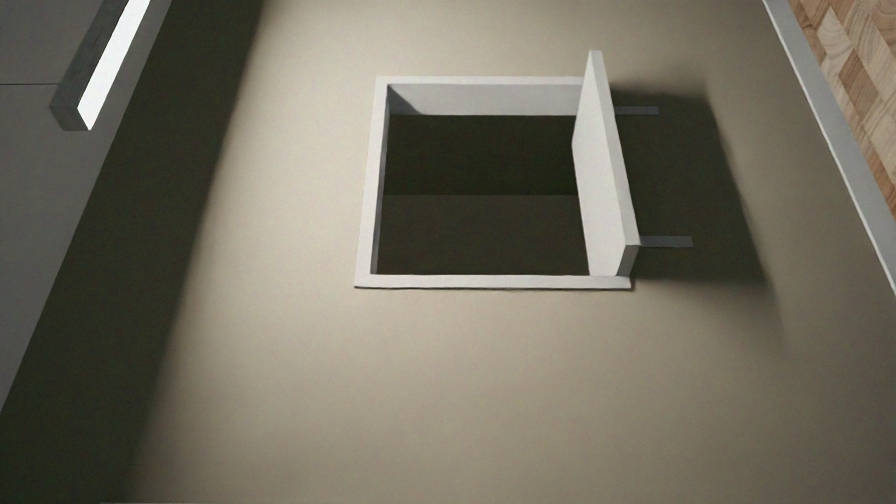

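Call:
{"api": "execute_actions", "payload": {"actions": [{"r2":{"base":{"rotate_rad":0.43},"joints":{"head_pan_rad":-1.57,"head_tilt_rad":-0.7}}}], "cameras": []}}

Call:
{"api": "execute_actions", "payload": {"actions": [{"r2":{"base":{"translate_m":0.88}},"r3":{"base":{"translate_m":0.94},"joints":{"head_pan_rad":-1.57,"head_tilt_rad":-0.7}}}], "cameras": []}}

Call:
{"api": "execute_actions", "payload": {"actions": [{"r2":{"base":{"rotate_rad":1.15},"joints":{"lift_m":0.94,"gripper_m":0.17}},"r3":{"base":{"translate_m":1.0}}}], "cameras": []}}

Call:
{"api": "execute_actions", "payload": {"actions": [{"r2":{"joints":{"wrist_yaw_rad":1.6}},"r3":{"base":{"rotate_rad":2.55}}}], "cameras": []}}

Call:
{"api": "execute_actions", "payload": {"actions": [{"r2":{"joints":{"wrist_pitch_rad":-1.2,"lift_m":1.07}},"r3":{"joints":{"lift_m":0.45}}}], "cameras": []}}

Call:
{"api": "execute_actions", "payload": {"actions": [{"r2":{"joints":{"wrist_yaw_rad":0.8,"arm_m":0.42}},"r3":{"joints":{"lift_m":0.85,"wrist_yaw_rad":1.57,"gripper_m":0.17}}}], "cameras": ["r2_head_camera","r2_wrist_camera","r3_nav_camera"]}}

Scene clock: 27.43 s.
r1.base_odometry: x=+0.000 y=+0.000 heading=+0.000 (m, m, rad; r1's odometry frame)
r1.turned_by_wheels: +0.000 (rad since the last result)
r1.turned_by_imu: +0.001 (rad since the last result)
r1.base_tilt: forward=-1.8 right=+2.0 (deg)
r1.lidar_m: 1.11 1.52 1.60 2.22 2.34 0.95 1.32 1.29 1.07 0.80 0.77 0.80
r1.head_depth_mm: 1009 1002 1003 999 999 995 992 / 1145 1145 1140 1136 1134 1132 1133 / 1328 1321 1327 1317 1317 1308 1304 / 1587 1534 1526 1528 1522 1519 1514 / 1654 1633 1622 1616 1591 1582 1570 / 1586 1523 1512 1505 1481 1472 1461 / 1500 1468 1453 1441 1427 1414 1408
r1.base_status: not commanded
r1.joint_positions: lift_m=+0.388 arm_m=-0.002 wrist_yaw_rad=+3.008 wrist_pitch_rad=-0.409 wrist_roll_rad=+0.007 gripper_m=+0.037 head_pan_rad=+0.001 head_tilt_rad=+0.000
r1.joint_status: not commanded
r1.motor_effort: left_wheel=-1(1) right_wheel=-1(0) lift_m=+20(19) arm_m=-1(0) wrist_yaw_rad=+0(0) wrist_pitch_rad=+5(5) wrist_roll_rad=+0(0) gripper_m=+0(0) head_pan_rad=+0(0) head_tilt_rad=+2(1) (%)
r1.hand_pose: x=+0.0088 y=+0.0809 z=+0.4031 quat_wxyz=(+0.190, +0.702, +0.097, +0.679) (m; r1's base frame)
r1.wrist_depth_mm: - - - - - - - / - - - - - - - / - - - - - - - / - 983 962 958 977 959 945 / 786 772 821 776 802 773 773 / 666 655 - 649 - 647 640 / 563 562 - 559 542 562 557
r2.base_odometry: x=+0.000 y=+0.000 heading=+2.660 (m, m, rad; r2's odometry frame)
r2.turned_by_wheels: +0.430 (rad since the last result)
r2.turned_by_imu: +0.427 (rad since the last result)
r2.base_tilt: forward=-1.6 right=+1.3 (deg)
r2.lidar_m: 1.32 1.72 2.60 2.37 1.66 1.56 1.59 2.07 2.15 1.99 1.38 1.30
r2.head_depth_mm: 1764 1954 2228 1946 1552 1312 1135 / 1823 2056 2265 1948 1573 1323 1137 / 1932 2153 2356 1951 1591 1323 1140 / 2028 2260 2468 1968 1587 1329 1144 / 2040 2289 2451 1967 1602 1331 1150 / 1810 1979 2128 1997 1589 1332 1153 / 1584 1701 1825 1893 1592 1344 1157
r2.base_status: done
r2.joint_positions: lift_m=+0.280 arm_m=-0.002 wrist_yaw_rad=+3.027 wrist_pitch_rad=-0.421 wrist_roll_rad=+0.004 gripper_m=+0.037 head_pan_rad=-1.563 head_tilt_rad=-0.692
r2.joint_status: all done
r2.motor_effort: left_wheel=-4(15) right_wheel=+4(11) lift_m=+34(34) arm_m=+0(0) wrist_yaw_rad=-1(0) wrist_pitch_rad=+7(8) wrist_roll_rad=+0(0) gripper_m=+0(0) head_pan_rad=-5(48) head_tilt_rad=-4(26) (%)
r2.hand_pose: x=+0.0044 y=+0.0800 z=+0.2921 quat_wxyz=(+0.188, +0.700, +0.108, +0.681) (m; r2's base frame)
r2.wrist_depth_mm: - - - - - - - / - - - - - - - / 940 899 901 887 856 849 826 / 738 718 706 675 694 667 661 / 608 589 - 576 582 564 553 / 505 522 - - - 487 476 / 453 - - - 425 419 417
r3.base_odometry: x=+0.000 y=+0.000 heading=+0.090 (m, m, rad; r3's odometry frame)
r3.turned_by_wheels: +0.000 (rad since the last result)
r3.turned_by_imu: +0.000 (rad since the last result)
r3.base_tilt: forward=-0.2 right=+1.5 (deg)
r3.lidar_m: 2.13 1.65 1.62 0.89 0.69 0.68 0.73 1.08 1.18 1.27 1.00 2.40
r3.head_depth_mm: 1828 2650 2675 2662 2636 2666 2431 / 1817 2413 2414 2557 2486 2416 2324 / 2005 2204 2196 - - 2201 2153 / 1960 2030 2036 - 2270 2022 2020 / 1853 1883 1881 1888 1867 1875 1876 / 1758 1740 1753 1751 1738 1741 1752 / 1643 1637 1644 1641 1644 1629 1643
r3.base_status: not commanded
r3.joint_positions: lift_m=+0.280 arm_m=-0.002 wrist_yaw_rad=+3.060 wrist_pitch_rad=-0.419 wrist_roll_rad=-0.015 gripper_m=+0.037 head_pan_rad=+0.293 head_tilt_rad=-0.011
r3.joint_status: not commanded
r3.motor_effort: left_wheel=-3(3) right_wheel=+5(6) lift_m=+23(23) arm_m=+1(1) wrist_yaw_rad=+0(0) wrist_pitch_rad=+7(7) wrist_roll_rad=+0(0) gripper_m=+0(0) head_pan_rad=+2(2) head_tilt_rad=+1(1) (%)
r3.hand_pose: x=-0.0029 y=+0.0802 z=+0.2925 quat_wxyz=(+0.175, +0.691, +0.120, +0.691) (m; r3's base frame)
r3.wrist_depth_mm: 544 - 914 - - - - / 561 635 - - - - - / 592 687 956 962 927 910 901 / 601 698 736 756 723 701 686 / 591 603 - 601 595 583 573 / 521 514 - 514 507 484 487 / 449 - - - 414 424 421
pictures: none
No camera images: the call's "cameras" was empty. Leave "cameras" out to get every camera's image.

Scene clock: 32.33 s.
r1.base_odometry: x=+0.000 y=+0.000 heading=+0.000 (m, m, rad; r1's odometry frame)
r1.turned_by_wheels: +0.000 (rad since the last result)
r1.turned_by_imu: +0.001 (rad since the last result)
r1.base_tilt: forward=-1.8 right=+1.9 (deg)
r1.lidar_m: 1.11 1.52 1.60 2.22 2.33 0.95 1.32 1.29 1.08 0.80 0.77 0.80
r1.head_depth_mm: 1005 1007 1005 1001 994 995 995 / 1143 1141 1146 1135 1136 1132 1125 / 1334 1320 1327 1315 1311 1315 1303 / 1578 1534 1521 1524 1522 1512 1510 / 1657 1636 1631 1599 1594 1573 1572 / 1577 1526 1515 1504 1493 1471 1464 / 1492 1465 1456 1442 1435 1422 1405
r1.base_status: not commanded
r1.joint_positions: lift_m=+0.388 arm_m=-0.002 wrist_yaw_rad=+3.008 wrist_pitch_rad=-0.409 wrist_roll_rad=+0.007 gripper_m=+0.037 head_pan_rad=+0.001 head_tilt_rad=+0.000
r1.joint_status: not commanded
r1.motor_effort: left_wheel=+1(0) right_wheel=-1(1) lift_m=+20(20) arm_m=+0(1) wrist_yaw_rad=+1(0) wrist_pitch_rad=+5(5) wrist_roll_rad=+0(0) gripper_m=+0(0) head_pan_rad=+0(0) head_tilt_rad=+2(2) (%)
r1.hand_pose: x=+0.0088 y=+0.0809 z=+0.4031 quat_wxyz=(+0.190, +0.702, +0.097, +0.679) (m; r1's base frame)
r1.wrist_depth_mm: - - - - - - - / - - - - - - - / - - - - - - - / 985 975 950 974 969 975 965 / 779 783 808 788 816 775 763 / 647 657 - 655 - 656 648 / 563 559 - 556 539 563 557
r2.base_odometry: x=-0.780 y=+0.408 heading=+2.659 (m, m, rad; r2's odometry frame)
r2.turned_by_wheels: +0.000 (rad since the last result)
r2.turned_by_imu: +0.004 (rad since the last result)
r2.base_tilt: forward=-1.7 right=+1.3 (deg)
r2.lidar_m: 0.52 0.68 1.52 2.25 2.49 2.35 2.41 2.69 2.53 0.78 0.54 0.51
r2.head_depth_mm: 2070 2326 2471 1953 1572 1317 1137 / 1719 2113 2405 1961 1582 1323 1138 / 1256 1462 1735 1896 1564 1328 1139 / 982 1110 1256 1462 1556 1334 1150 / 815 890 990 1107 1265 1300 1143 / 695 749 815 686 986 1113 1127 / 603 646 688 662 582 901 994
r2.base_status: done
r2.joint_positions: lift_m=+0.280 arm_m=-0.002 wrist_yaw_rad=+3.027 wrist_pitch_rad=-0.421 wrist_roll_rad=+0.004 gripper_m=+0.037 head_pan_rad=-1.563 head_tilt_rad=-0.692
r2.joint_status: not commanded
r2.motor_effort: left_wheel=-6(13) right_wheel=+5(10) lift_m=+35(34) arm_m=+0(0) wrist_yaw_rad=+0(0) wrist_pitch_rad=+7(7) wrist_roll_rad=+0(1) gripper_m=+0(0) head_pan_rad=-4(4) head_tilt_rad=-4(4) (%)
r2.hand_pose: x=+0.0045 y=+0.0800 z=+0.2922 quat_wxyz=(+0.188, +0.700, +0.108, +0.681) (m; r2's base frame)
r2.wrist_depth_mm: - - - - - - - / - - - - - - - / 933 923 852 875 876 853 846 / 731 712 714 700 692 673 666 / 603 587 - 578 589 563 554 / 505 520 - - - 489 479 / 456 - - - 426 420 417
r3.base_odometry: x=+0.936 y=+0.084 heading=+0.090 (m, m, rad; r3's odometry frame)
r3.turned_by_wheels: +0.000 (rad since the last result)
r3.turned_by_imu: +0.005 (rad since the last result)
r3.base_tilt: forward=-0.2 right=+1.5 (deg)
r3.lidar_m: 1.41 1.11 1.09 1.15 1.47 1.45 1.55 1.75 0.81 1.54 1.81 3.09
r3.head_depth_mm: 1574 1664 1053 940 1562 1424 1229 / 1670 1574 1106 1903 1693 1395 1229 / 1787 1585 1107 2026 1692 1426 1223 / 1918 1592 1154 2102 1693 1423 1232 / 2064 1589 1231 2091 1694 1428 1233 / 2235 1583 2410 2090 1689 1421 1227 / 2452 1596 2504 2086 1702 1419 1224
r3.base_status: done
r3.joint_positions: lift_m=+0.280 arm_m=-0.002 wrist_yaw_rad=+3.060 wrist_pitch_rad=-0.419 wrist_roll_rad=-0.015 gripper_m=+0.037 head_pan_rad=-1.563 head_tilt_rad=-0.692
r3.joint_status: all done
r3.motor_effort: left_wheel=-3(6) right_wheel=+5(13) lift_m=+23(23) arm_m=+1(1) wrist_yaw_rad=+0(0) wrist_pitch_rad=+7(7) wrist_roll_rad=+0(0) gripper_m=+0(0) head_pan_rad=-2(28) head_tilt_rad=-4(28) (%)
r3.hand_pose: x=-0.0029 y=+0.0802 z=+0.2925 quat_wxyz=(+0.175, +0.691, +0.120, +0.691) (m; r3's base frame)
r3.wrist_depth_mm: - - - - - 893 795 / - - - - - 961 848 / - - 959 946 914 907 873 / 754 741 763 720 733 694 702 / 619 603 - 593 595 581 577 / 517 506 - 510 510 485 484 / 449 - - - 418 424 419
pictures: none
No camera images: the call's "cameras" was empty. Leave "cameras" out to get every camera's image.

Scene clock: 39.17 s.
r1.base_odometry: x=+0.000 y=+0.000 heading=+0.000 (m, m, rad; r1's odometry frame)
r1.turned_by_wheels: +0.000 (rad since the last result)
r1.turned_by_imu: +0.002 (rad since the last result)
r1.base_tilt: forward=-1.7 right=+2.0 (deg)
r1.lidar_m: 1.11 1.52 1.60 2.23 2.33 0.95 1.32 1.28 1.08 0.80 0.77 0.81
r1.head_depth_mm: 1008 1003 1002 1004 1001 993 993 / 1144 1139 1142 1140 1136 1138 1124 / 1335 1328 1326 1323 1313 1311 1306 / 1578 1540 1534 1531 1528 1511 1504 / 1648 1644 1636 1611 1587 1576 1551 / 1575 1526 1510 1502 1486 1473 1459 / 1491 1472 1457 1443 1434 1412 1402
r1.base_status: not commanded
r1.joint_positions: lift_m=+0.388 arm_m=-0.002 wrist_yaw_rad=+3.008 wrist_pitch_rad=-0.409 wrist_roll_rad=+0.007 gripper_m=+0.037 head_pan_rad=+0.001 head_tilt_rad=+0.000
r1.joint_status: not commanded
r1.motor_effort: left_wheel=+0(1) right_wheel=-1(0) lift_m=+20(19) arm_m=-1(0) wrist_yaw_rad=+0(1) wrist_pitch_rad=+5(5) wrist_roll_rad=+0(0) gripper_m=+0(0) head_pan_rad=+0(0) head_tilt_rad=+2(1) (%)
r1.hand_pose: x=+0.0088 y=+0.0809 z=+0.4031 quat_wxyz=(+0.190, +0.702, +0.097, +0.679) (m; r1's base frame)
r1.wrist_depth_mm: - - - - - - - / - - - - - - - / - - - - - - - / 960 977 954 969 968 944 963 / 788 775 816 787 804 784 772 / 655 661 - 653 - 650 636 / 563 571 - 558 545 559 555
r2.base_odometry: x=-0.780 y=+0.408 heading=-2.474 (m, m, rad; r2's odometry frame)
r2.turned_by_wheels: +1.150 (rad since the last result)
r2.turned_by_imu: +1.143 (rad since the last result)
r2.base_tilt: forward=-1.6 right=+1.3 (deg)
r2.lidar_m: 2.19 2.32 2.41 2.35 2.47 2.60 1.74 0.70 0.52 0.51 0.53 0.76
r2.head_depth_mm: 2792 3062 2550 667 - - 1119 / 2734 3144 2553 647 - - 1132 / 2797 3158 2562 649 561 - - / 2831 3128 2590 652 557 - 1142 / 2815 3131 2577 654 557 - 1140 / 2872 3177 2612 656 543 956 1134 / 2931 3231 2642 663 548 976 1143
r2.base_status: done
r2.joint_positions: lift_m=+0.940 arm_m=-0.002 wrist_yaw_rad=+3.027 wrist_pitch_rad=-0.420 wrist_roll_rad=+0.004 gripper_m=+0.170 head_pan_rad=-1.563 head_tilt_rad=-0.692
r2.joint_status: all done
r2.motor_effort: left_wheel=-5(17) right_wheel=+4(12) lift_m=+46(49) arm_m=+0(0) wrist_yaw_rad=+0(0) wrist_pitch_rad=+7(6) wrist_roll_rad=+1(0) gripper_m=+0(84) head_pan_rad=-5(4) head_tilt_rad=-3(4) (%)
r2.hand_pose: x=+0.0045 y=+0.0801 z=+0.9520 quat_wxyz=(+0.187, +0.700, +0.107, +0.681) (m; r2's base frame)
r2.wrist_depth_mm: - - - - - - - / - - - - - - - / - - - - - - - / - - - - - - - / - - - - - - - / - - - - - - - / - - - - - - -
r3.base_odometry: x=+1.932 y=+0.173 heading=+0.089 (m, m, rad; r3's odometry frame)
r3.turned_by_wheels: +0.000 (rad since the last result)
r3.turned_by_imu: +0.006 (rad since the last result)
r3.base_tilt: forward=-0.3 right=+1.6 (deg)
r3.lidar_m: 0.65 0.51 0.50 0.54 0.80 2.25 2.43 1.49 2.02 1.60 2.54 1.41
r3.head_depth_mm: 2148 1577 2428 2105 1690 1427 1225 / 2278 1584 2651 2086 1699 1429 1224 / 2408 2644 2507 2026 1697 1423 1234 / 2614 2919 2726 2097 1693 1421 1232 / 2819 3161 2713 2078 1695 1425 1225 / 2915 3252 2728 2087 1699 1426 1224 / 2675 2941 2703 2084 1697 1419 1226
r3.base_status: done
r3.joint_positions: lift_m=+0.280 arm_m=-0.002 wrist_yaw_rad=+3.060 wrist_pitch_rad=-0.419 wrist_roll_rad=-0.015 gripper_m=+0.037 head_pan_rad=-1.563 head_tilt_rad=-0.692
r3.joint_status: not commanded
r3.motor_effort: left_wheel=-2(9) right_wheel=+5(11) lift_m=+24(24) arm_m=+1(1) wrist_yaw_rad=+0(0) wrist_pitch_rad=+7(7) wrist_roll_rad=+0(1) gripper_m=+0(0) head_pan_rad=-3(3) head_tilt_rad=-4(4) (%)
r3.hand_pose: x=-0.0029 y=+0.0802 z=+0.2926 quat_wxyz=(+0.175, +0.691, +0.120, +0.691) (m; r3's base frame)
r3.wrist_depth_mm: - - 641 571 490 441 393 / - - 707 617 530 462 414 / - - 758 666 581 500 440 / 766 745 728 691 615 538 467 / 611 608 - 591 591 541 489 / 511 507 - 504 508 489 489 / 461 - - - 417 427 425
pictures: none
No camera images: the call's "cameras" was empty. Leave "cameras" out to get every camera's image.

Scene clock: 41.90 s.
r1.base_odometry: x=+0.000 y=+0.000 heading=+0.000 (m, m, rad; r1's odometry frame)
r1.turned_by_wheels: +0.000 (rad since the last result)
r1.turned_by_imu: +0.001 (rad since the last result)
r1.base_tilt: forward=-1.8 right=+2.0 (deg)
r1.lidar_m: 1.12 1.52 1.60 2.22 2.34 0.95 1.33 1.29 1.08 0.80 0.77 0.81
r1.head_depth_mm: 1006 1007 1004 1000 1000 992 993 / 1147 1138 1138 1135 1135 1132 1123 / 1332 1322 1317 1322 1308 1318 1305 / 1584 1549 1530 1530 1516 1525 1507 / 1644 1638 1637 1600 1600 1580 1565 / 1569 1540 1520 1502 1485 1466 1457 / 1495 1459 1448 1437 1428 1410 1402
r1.base_status: not commanded
r1.joint_positions: lift_m=+0.388 arm_m=-0.002 wrist_yaw_rad=+3.008 wrist_pitch_rad=-0.409 wrist_roll_rad=+0.007 gripper_m=+0.037 head_pan_rad=+0.001 head_tilt_rad=+0.000
r1.joint_status: not commanded
r1.motor_effort: left_wheel=+0(1) right_wheel=+0(1) lift_m=+19(20) arm_m=+0(1) wrist_yaw_rad=+1(1) wrist_pitch_rad=+5(5) wrist_roll_rad=+0(0) gripper_m=+0(0) head_pan_rad=+0(0) head_tilt_rad=+2(2) (%)
r1.hand_pose: x=+0.0088 y=+0.0809 z=+0.4031 quat_wxyz=(+0.190, +0.702, +0.097, +0.679) (m; r1's base frame)
r1.wrist_depth_mm: - - - - - - - / - - - - - - - / - - - - - - - / 968 997 986 979 975 961 951 / 785 792 810 774 805 782 774 / 660 662 - 659 - 653 642 / 559 566 - 558 545 550 562
r2.base_odometry: x=-0.780 y=+0.408 heading=-2.474 (m, m, rad; r2's odometry frame)
r2.turned_by_wheels: +0.000 (rad since the last result)
r2.turned_by_imu: +0.000 (rad since the last result)
r2.base_tilt: forward=-1.7 right=+1.3 (deg)
r2.lidar_m: 2.18 2.32 2.41 2.35 2.47 2.60 1.74 0.69 0.52 0.51 0.53 0.75
r2.head_depth_mm: 2729 3086 2521 666 - - 1121 / 2809 3157 2560 648 - - 1121 / 2784 3192 2575 648 - - 1105 / 2768 3185 2571 654 540 903 - / 2770 3211 2575 657 541 913 - / 2874 3214 2598 658 546 - - / 2890 3231 2628 662 547 - -
r2.base_status: not commanded
r2.joint_positions: lift_m=+0.940 arm_m=-0.002 wrist_yaw_rad=+1.603 wrist_pitch_rad=-0.420 wrist_roll_rad=+0.004 gripper_m=+0.170 head_pan_rad=-1.563 head_tilt_rad=-0.692
r2.joint_status: all done
r2.motor_effort: left_wheel=-5(5) right_wheel=+5(4) lift_m=+47(46) arm_m=+1(0) wrist_yaw_rad=-2(2) wrist_pitch_rad=+6(6) wrist_roll_rad=+1(1) gripper_m=+0(0) head_pan_rad=-4(4) head_tilt_rad=-4(3) (%)
r2.hand_pose: x=+0.2026 y=-0.1354 z=+0.9520 quat_wxyz=(+0.587, +0.600, -0.376, +0.393) (m; r2's base frame)
r2.wrist_depth_mm: - - - - - 855 548 / - - - - - 887 543 / - - - - - 902 542 / - - - - - 880 545 / - - - - - 949 299 / - - - - - 972 - / - - - - - 844 563
r3.base_odometry: x=+1.932 y=+0.173 heading=+2.639 (m, m, rad; r3's odometry frame)
r3.turned_by_wheels: +2.550 (rad since the last result)
r3.turned_by_imu: +2.526 (rad since the last result)
r3.base_tilt: forward=-0.2 right=+1.5 (deg)
r3.lidar_m: 2.26 2.37 1.49 2.02 2.12 2.57 1.70 0.68 0.52 0.50 0.53 0.75
r3.head_depth_mm: 3069 3382 2737 682 555 809 1019 / 3149 3350 2691 684 555 819 1037 / 3181 3324 2720 684 555 833 1054 / 3215 3459 2700 682 555 841 1072 / 3182 3448 2721 684 555 854 1092 / 3154 3540 2729 684 555 863 1108 / 3183 3469 2714 685 554 874 1128
r3.base_status: done
r3.joint_positions: lift_m=+0.280 arm_m=-0.002 wrist_yaw_rad=+3.060 wrist_pitch_rad=-0.419 wrist_roll_rad=-0.015 gripper_m=+0.037 head_pan_rad=-1.563 head_tilt_rad=-0.692
r3.joint_status: not commanded
r3.motor_effort: left_wheel=-2(9) right_wheel=+5(15) lift_m=+23(24) arm_m=+0(0) wrist_yaw_rad=+0(0) wrist_pitch_rad=+7(7) wrist_roll_rad=+0(0) gripper_m=+0(0) head_pan_rad=-2(2) head_tilt_rad=-3(3) (%)
r3.hand_pose: x=-0.0029 y=+0.0802 z=+0.2926 quat_wxyz=(+0.175, +0.691, +0.120, +0.691) (m; r3's base frame)
r3.wrist_depth_mm: - - - - - - - / - - - - - - - / - - 981 960 938 917 906 / 775 748 745 723 711 723 697 / 613 621 - 596 603 578 576 / 513 514 - 518 514 489 485 / 447 - - - 420 422 420
pictures: none
No camera images: the call's "cameras" was empty. Leave "cameras" out to get every camera's image.

Scene clock: 44.27 s.
r1.base_odometry: x=+0.000 y=+0.000 heading=+0.000 (m, m, rad; r1's odometry frame)
r1.turned_by_wheels: +0.000 (rad since the last result)
r1.turned_by_imu: +0.001 (rad since the last result)
r1.base_tilt: forward=-1.8 right=+1.9 (deg)
r1.lidar_m: 1.11 1.52 1.60 2.22 2.34 0.95 1.32 1.28 1.08 0.80 0.77 0.80
r1.head_depth_mm: 1008 1004 1004 1003 1001 999 990 / 1149 1145 1137 1138 1134 1135 1129 / 1325 1325 1328 1316 1310 1311 1305 / 1586 1540 1534 1524 1526 1516 1511 / 1658 1636 1622 1610 1589 1577 1569 / 1569 1535 1516 1499 1482 1472 1454 / 1483 1466 1453 1440 1422 1413 1402
r1.base_status: not commanded
r1.joint_positions: lift_m=+0.388 arm_m=-0.002 wrist_yaw_rad=+3.008 wrist_pitch_rad=-0.409 wrist_roll_rad=+0.007 gripper_m=+0.037 head_pan_rad=+0.001 head_tilt_rad=+0.000
r1.joint_status: not commanded
r1.motor_effort: left_wheel=-1(0) right_wheel=+0(0) lift_m=+20(20) arm_m=-1(1) wrist_yaw_rad=+1(1) wrist_pitch_rad=+5(5) wrist_roll_rad=+0(0) gripper_m=+0(0) head_pan_rad=+0(0) head_tilt_rad=+1(1) (%)
r1.hand_pose: x=+0.0088 y=+0.0809 z=+0.4031 quat_wxyz=(+0.190, +0.702, +0.097, +0.679) (m; r1's base frame)
r1.wrist_depth_mm: - - - - - - - / - - - - - - - / - - - - - - - / 985 981 988 952 990 951 933 / 790 783 818 776 816 776 758 / 670 662 - 655 - 640 638 / 567 566 - 570 541 558 556
r2.base_odometry: x=-0.780 y=+0.408 heading=-2.474 (m, m, rad; r2's odometry frame)
r2.turned_by_wheels: +0.000 (rad since the last result)
r2.turned_by_imu: +0.000 (rad since the last result)
r2.base_tilt: forward=-1.7 right=+1.3 (deg)
r2.lidar_m: 2.19 2.32 2.42 2.35 2.47 2.60 1.73 0.69 0.52 0.51 0.53 0.75
r2.head_depth_mm: 2751 - - - - 1028 1126 / 2791 - - - - - 1129 / 2806 - - - - - 1118 / 2777 3207 2548 650 555 - 1139 / 2785 3178 2593 653 574 1046 1137 / 2850 3199 2591 659 - - 1143 / 2921 3201 2648 661 579 - 1146
r2.base_status: not commanded
r2.joint_positions: lift_m=+1.070 arm_m=-0.002 wrist_yaw_rad=+1.603 wrist_pitch_rad=-1.201 wrist_roll_rad=+0.004 gripper_m=+0.170 head_pan_rad=-1.563 head_tilt_rad=-0.692
r2.joint_status: all done
r2.motor_effort: left_wheel=-6(6) right_wheel=+5(4) lift_m=+46(49) arm_m=+0(0) wrist_yaw_rad=-2(3) wrist_pitch_rad=+0(6) wrist_roll_rad=+0(1) gripper_m=+1(0) head_pan_rad=-4(4) head_tilt_rad=-4(4) (%)
r2.hand_pose: x=+0.0488 y=-0.1405 z=+0.9609 quat_wxyz=(+0.693, +0.697, -0.120, +0.140) (m; r2's base frame)
r2.wrist_depth_mm: - - - - - 819 298 / - - - - - 812 296 / - - - - - 784 292 / - - - - - 771 287 / - - - - - 818 270 / - - - - - 824 - / - - - - - 727 500
r3.base_odometry: x=+1.932 y=+0.173 heading=+2.639 (m, m, rad; r3's odometry frame)
r3.turned_by_wheels: +0.000 (rad since the last result)
r3.turned_by_imu: +0.000 (rad since the last result)
r3.base_tilt: forward=-0.2 right=+1.6 (deg)
r3.lidar_m: 2.25 2.37 1.48 2.02 2.13 2.57 1.70 0.68 0.52 0.50 0.53 0.75
r3.head_depth_mm: 3077 3388 2761 682 555 809 1019 / 3152 3413 2707 682 555 817 1034 / 3153 3344 2721 683 554 830 1054 / 3191 3421 2743 683 555 843 1073 / 3112 3484 2729 684 555 849 1088 / 3192 3488 2733 683 555 865 1104 / 3149 3445 2725 682 556 878 1128
r3.base_status: not commanded
r3.joint_positions: lift_m=+0.450 arm_m=-0.002 wrist_yaw_rad=+3.060 wrist_pitch_rad=-0.419 wrist_roll_rad=-0.015 gripper_m=+0.037 head_pan_rad=-1.563 head_tilt_rad=-0.692
r3.joint_status: all done
r3.motor_effort: left_wheel=-3(3) right_wheel=+6(4) lift_m=+29(32) arm_m=+1(1) wrist_yaw_rad=+0(0) wrist_pitch_rad=+6(7) wrist_roll_rad=+0(0) gripper_m=+0(0) head_pan_rad=-2(2) head_tilt_rad=-3(4) (%)
r3.hand_pose: x=-0.0029 y=+0.0803 z=+0.4624 quat_wxyz=(+0.175, +0.692, +0.120, +0.691) (m; r3's base frame)
r3.wrist_depth_mm: - - - - - - - / - - - - - - - / - - - - - - - / - - - - - - - / 854 875 - 841 828 818 814 / 705 705 - 707 697 685 672 / 619 613 - 614 593 589 586
pictures: none
No camera images: the call's "cameras" was empty. Leave "cameras" out to get every camera's image.

Scene clock: 48.73 s.
r1.base_odometry: x=+0.000 y=+0.000 heading=+0.000 (m, m, rad; r1's odometry frame)
r1.turned_by_wheels: +0.000 (rad since the last result)
r1.turned_by_imu: +0.001 (rad since the last result)
r1.base_tilt: forward=-1.8 right=+2.0 (deg)
r1.lidar_m: 1.12 1.52 1.60 2.22 2.33 0.95 1.33 1.29 1.08 0.80 0.77 0.81
r1.head_depth_mm: 1008 1004 1003 998 996 995 994 / 1146 1147 1140 1135 1131 1130 1129 / 1330 1333 1318 1313 1314 1319 1304 / 1583 1528 1536 1526 1522 1514 1512 / 1655 1641 1621 1618 1590 1579 1570 / 1584 1531 1508 1505 1478 1472 1452 / 1498 1467 1454 1442 1429 1416 1406
r1.base_status: not commanded
r1.joint_positions: lift_m=+0.388 arm_m=-0.002 wrist_yaw_rad=+3.008 wrist_pitch_rad=-0.409 wrist_roll_rad=+0.007 gripper_m=+0.037 head_pan_rad=+0.001 head_tilt_rad=+0.000
r1.joint_status: not commanded
r1.motor_effort: left_wheel=-1(0) right_wheel=+0(1) lift_m=+20(20) arm_m=-1(1) wrist_yaw_rad=+0(0) wrist_pitch_rad=+5(5) wrist_roll_rad=+0(0) gripper_m=+0(0) head_pan_rad=+0(0) head_tilt_rad=+2(1) (%)
r1.hand_pose: x=+0.0088 y=+0.0809 z=+0.4031 quat_wxyz=(+0.190, +0.702, +0.097, +0.679) (m; r1's base frame)
r1.wrist_depth_mm: - - - - - - - / - - - - - - - / - - - - - - - / 972 973 979 960 985 953 952 / 796 796 812 789 814 769 772 / 661 662 - 666 - 646 648 / 567 562 - 564 542 557 552
r2.base_odometry: x=-0.780 y=+0.408 heading=-2.474 (m, m, rad; r2's odometry frame)
r2.turned_by_wheels: +0.000 (rad since the last result)
r2.turned_by_imu: +0.000 (rad since the last result)
r2.base_tilt: forward=-1.6 right=+1.3 (deg)
r2.lidar_m: 2.19 2.32 2.42 2.35 2.47 2.60 1.74 0.69 0.52 0.51 0.53 0.75
r2.head_depth_mm: 2431 3119 2519 642 533 949 1123 / 2503 3192 2559 647 536 957 1126 / - 3192 2572 648 538 956 1127 / 2792 - 2574 653 541 962 1129 / 2763 3226 2611 652 543 962 1144 / 2877 3223 2627 658 544 973 1138 / 2946 3293 2616 660 547 978 1141
r2.base_status: not commanded
r2.joint_positions: lift_m=+1.070 arm_m=+0.420 wrist_yaw_rad=+0.801 wrist_pitch_rad=-1.201 wrist_roll_rad=+0.004 gripper_m=+0.170 head_pan_rad=-1.563 head_tilt_rad=-0.692
r2.joint_status: all done
r2.motor_effort: left_wheel=-6(6) right_wheel=+5(4) lift_m=+46(46) arm_m=+3(2) wrist_yaw_rad=-1(4) wrist_pitch_rad=+0(0) wrist_roll_rad=+0(0) gripper_m=+0(1) head_pan_rad=-4(4) head_tilt_rad=-4(3) (%)
r2.hand_pose: x=+0.0289 y=-0.6137 z=+0.9609 quat_wxyz=(+0.693, +0.595, -0.382, -0.142) (m; r2's base frame)
r2.wrist_depth_mm: 295 291 287 286 282 - - / 288 282 281 281 274 - - / 280 278 274 239 239 268 - / 273 272 271 263 232 261 260 / 268 265 264 258 226 257 253 / 261 258 255 253 222 250 - / 254 256 252 248 217 244 242
r3.base_odometry: x=+1.932 y=+0.173 heading=+2.639 (m, m, rad; r3's odometry frame)
r3.turned_by_wheels: +0.000 (rad since the last result)
r3.turned_by_imu: +0.000 (rad since the last result)
r3.base_tilt: forward=-0.3 right=+1.5 (deg)
r3.lidar_m: 2.25 2.37 1.48 2.02 2.13 2.57 1.70 0.68 0.52 0.50 0.53 0.75
r3.head_depth_mm: 3091 3384 2742 683 554 515 - / 3131 3365 2730 683 555 514 - / 3166 3288 2715 683 555 520 - / 3174 3454 2714 685 556 838 1030 / 3183 3505 2744 683 556 854 1047 / 3207 3471 2718 684 555 866 1024 / 3170 3483 2725 683 555 879 1074
r3.base_status: not commanded
r3.joint_positions: lift_m=+0.850 arm_m=-0.002 wrist_yaw_rad=+1.572 wrist_pitch_rad=-0.418 wrist_roll_rad=-0.015 gripper_m=+0.170 head_pan_rad=-1.563 head_tilt_rad=-0.692
r3.joint_status: all done
r3.motor_effort: left_wheel=-2(3) right_wheel=+5(5) lift_m=+29(29) arm_m=+1(0) wrist_yaw_rad=-1(1) wrist_pitch_rad=+6(6) wrist_roll_rad=+0(0) gripper_m=+0(91) head_pan_rad=-2(2) head_tilt_rad=-3(3) (%)
r3.hand_pose: x=+0.2030 y=-0.1433 z=+0.8625 quat_wxyz=(+0.596, +0.590, -0.380, +0.390) (m; r3's base frame)
r3.wrist_depth_mm: - - - - - 698 450 / - - - - - 688 437 / - - - - - 695 278 / - - - - - 701 280 / - - - - - 752 450 / - - - - - 819 419 / - - - - - 764 460
pictures: r2_head_camera (sideways: a quarter turn clockwise sets it upright), r2_wrist_camera, r3_nav_camera (sideways: a quarter turn counterclockwise sets it upright)
Images, in order (width x height): r2_head_camera 896x504, r2_wrist_camera 644x364, r3_nav_camera 672x504.

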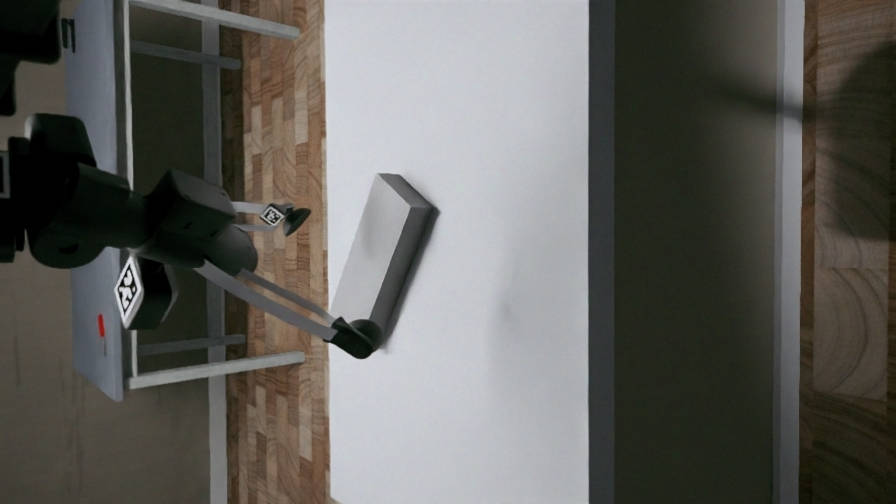

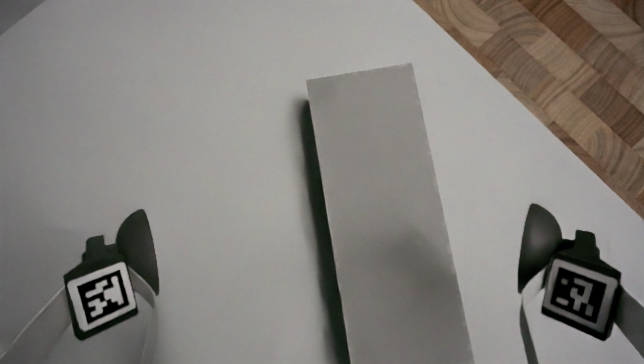

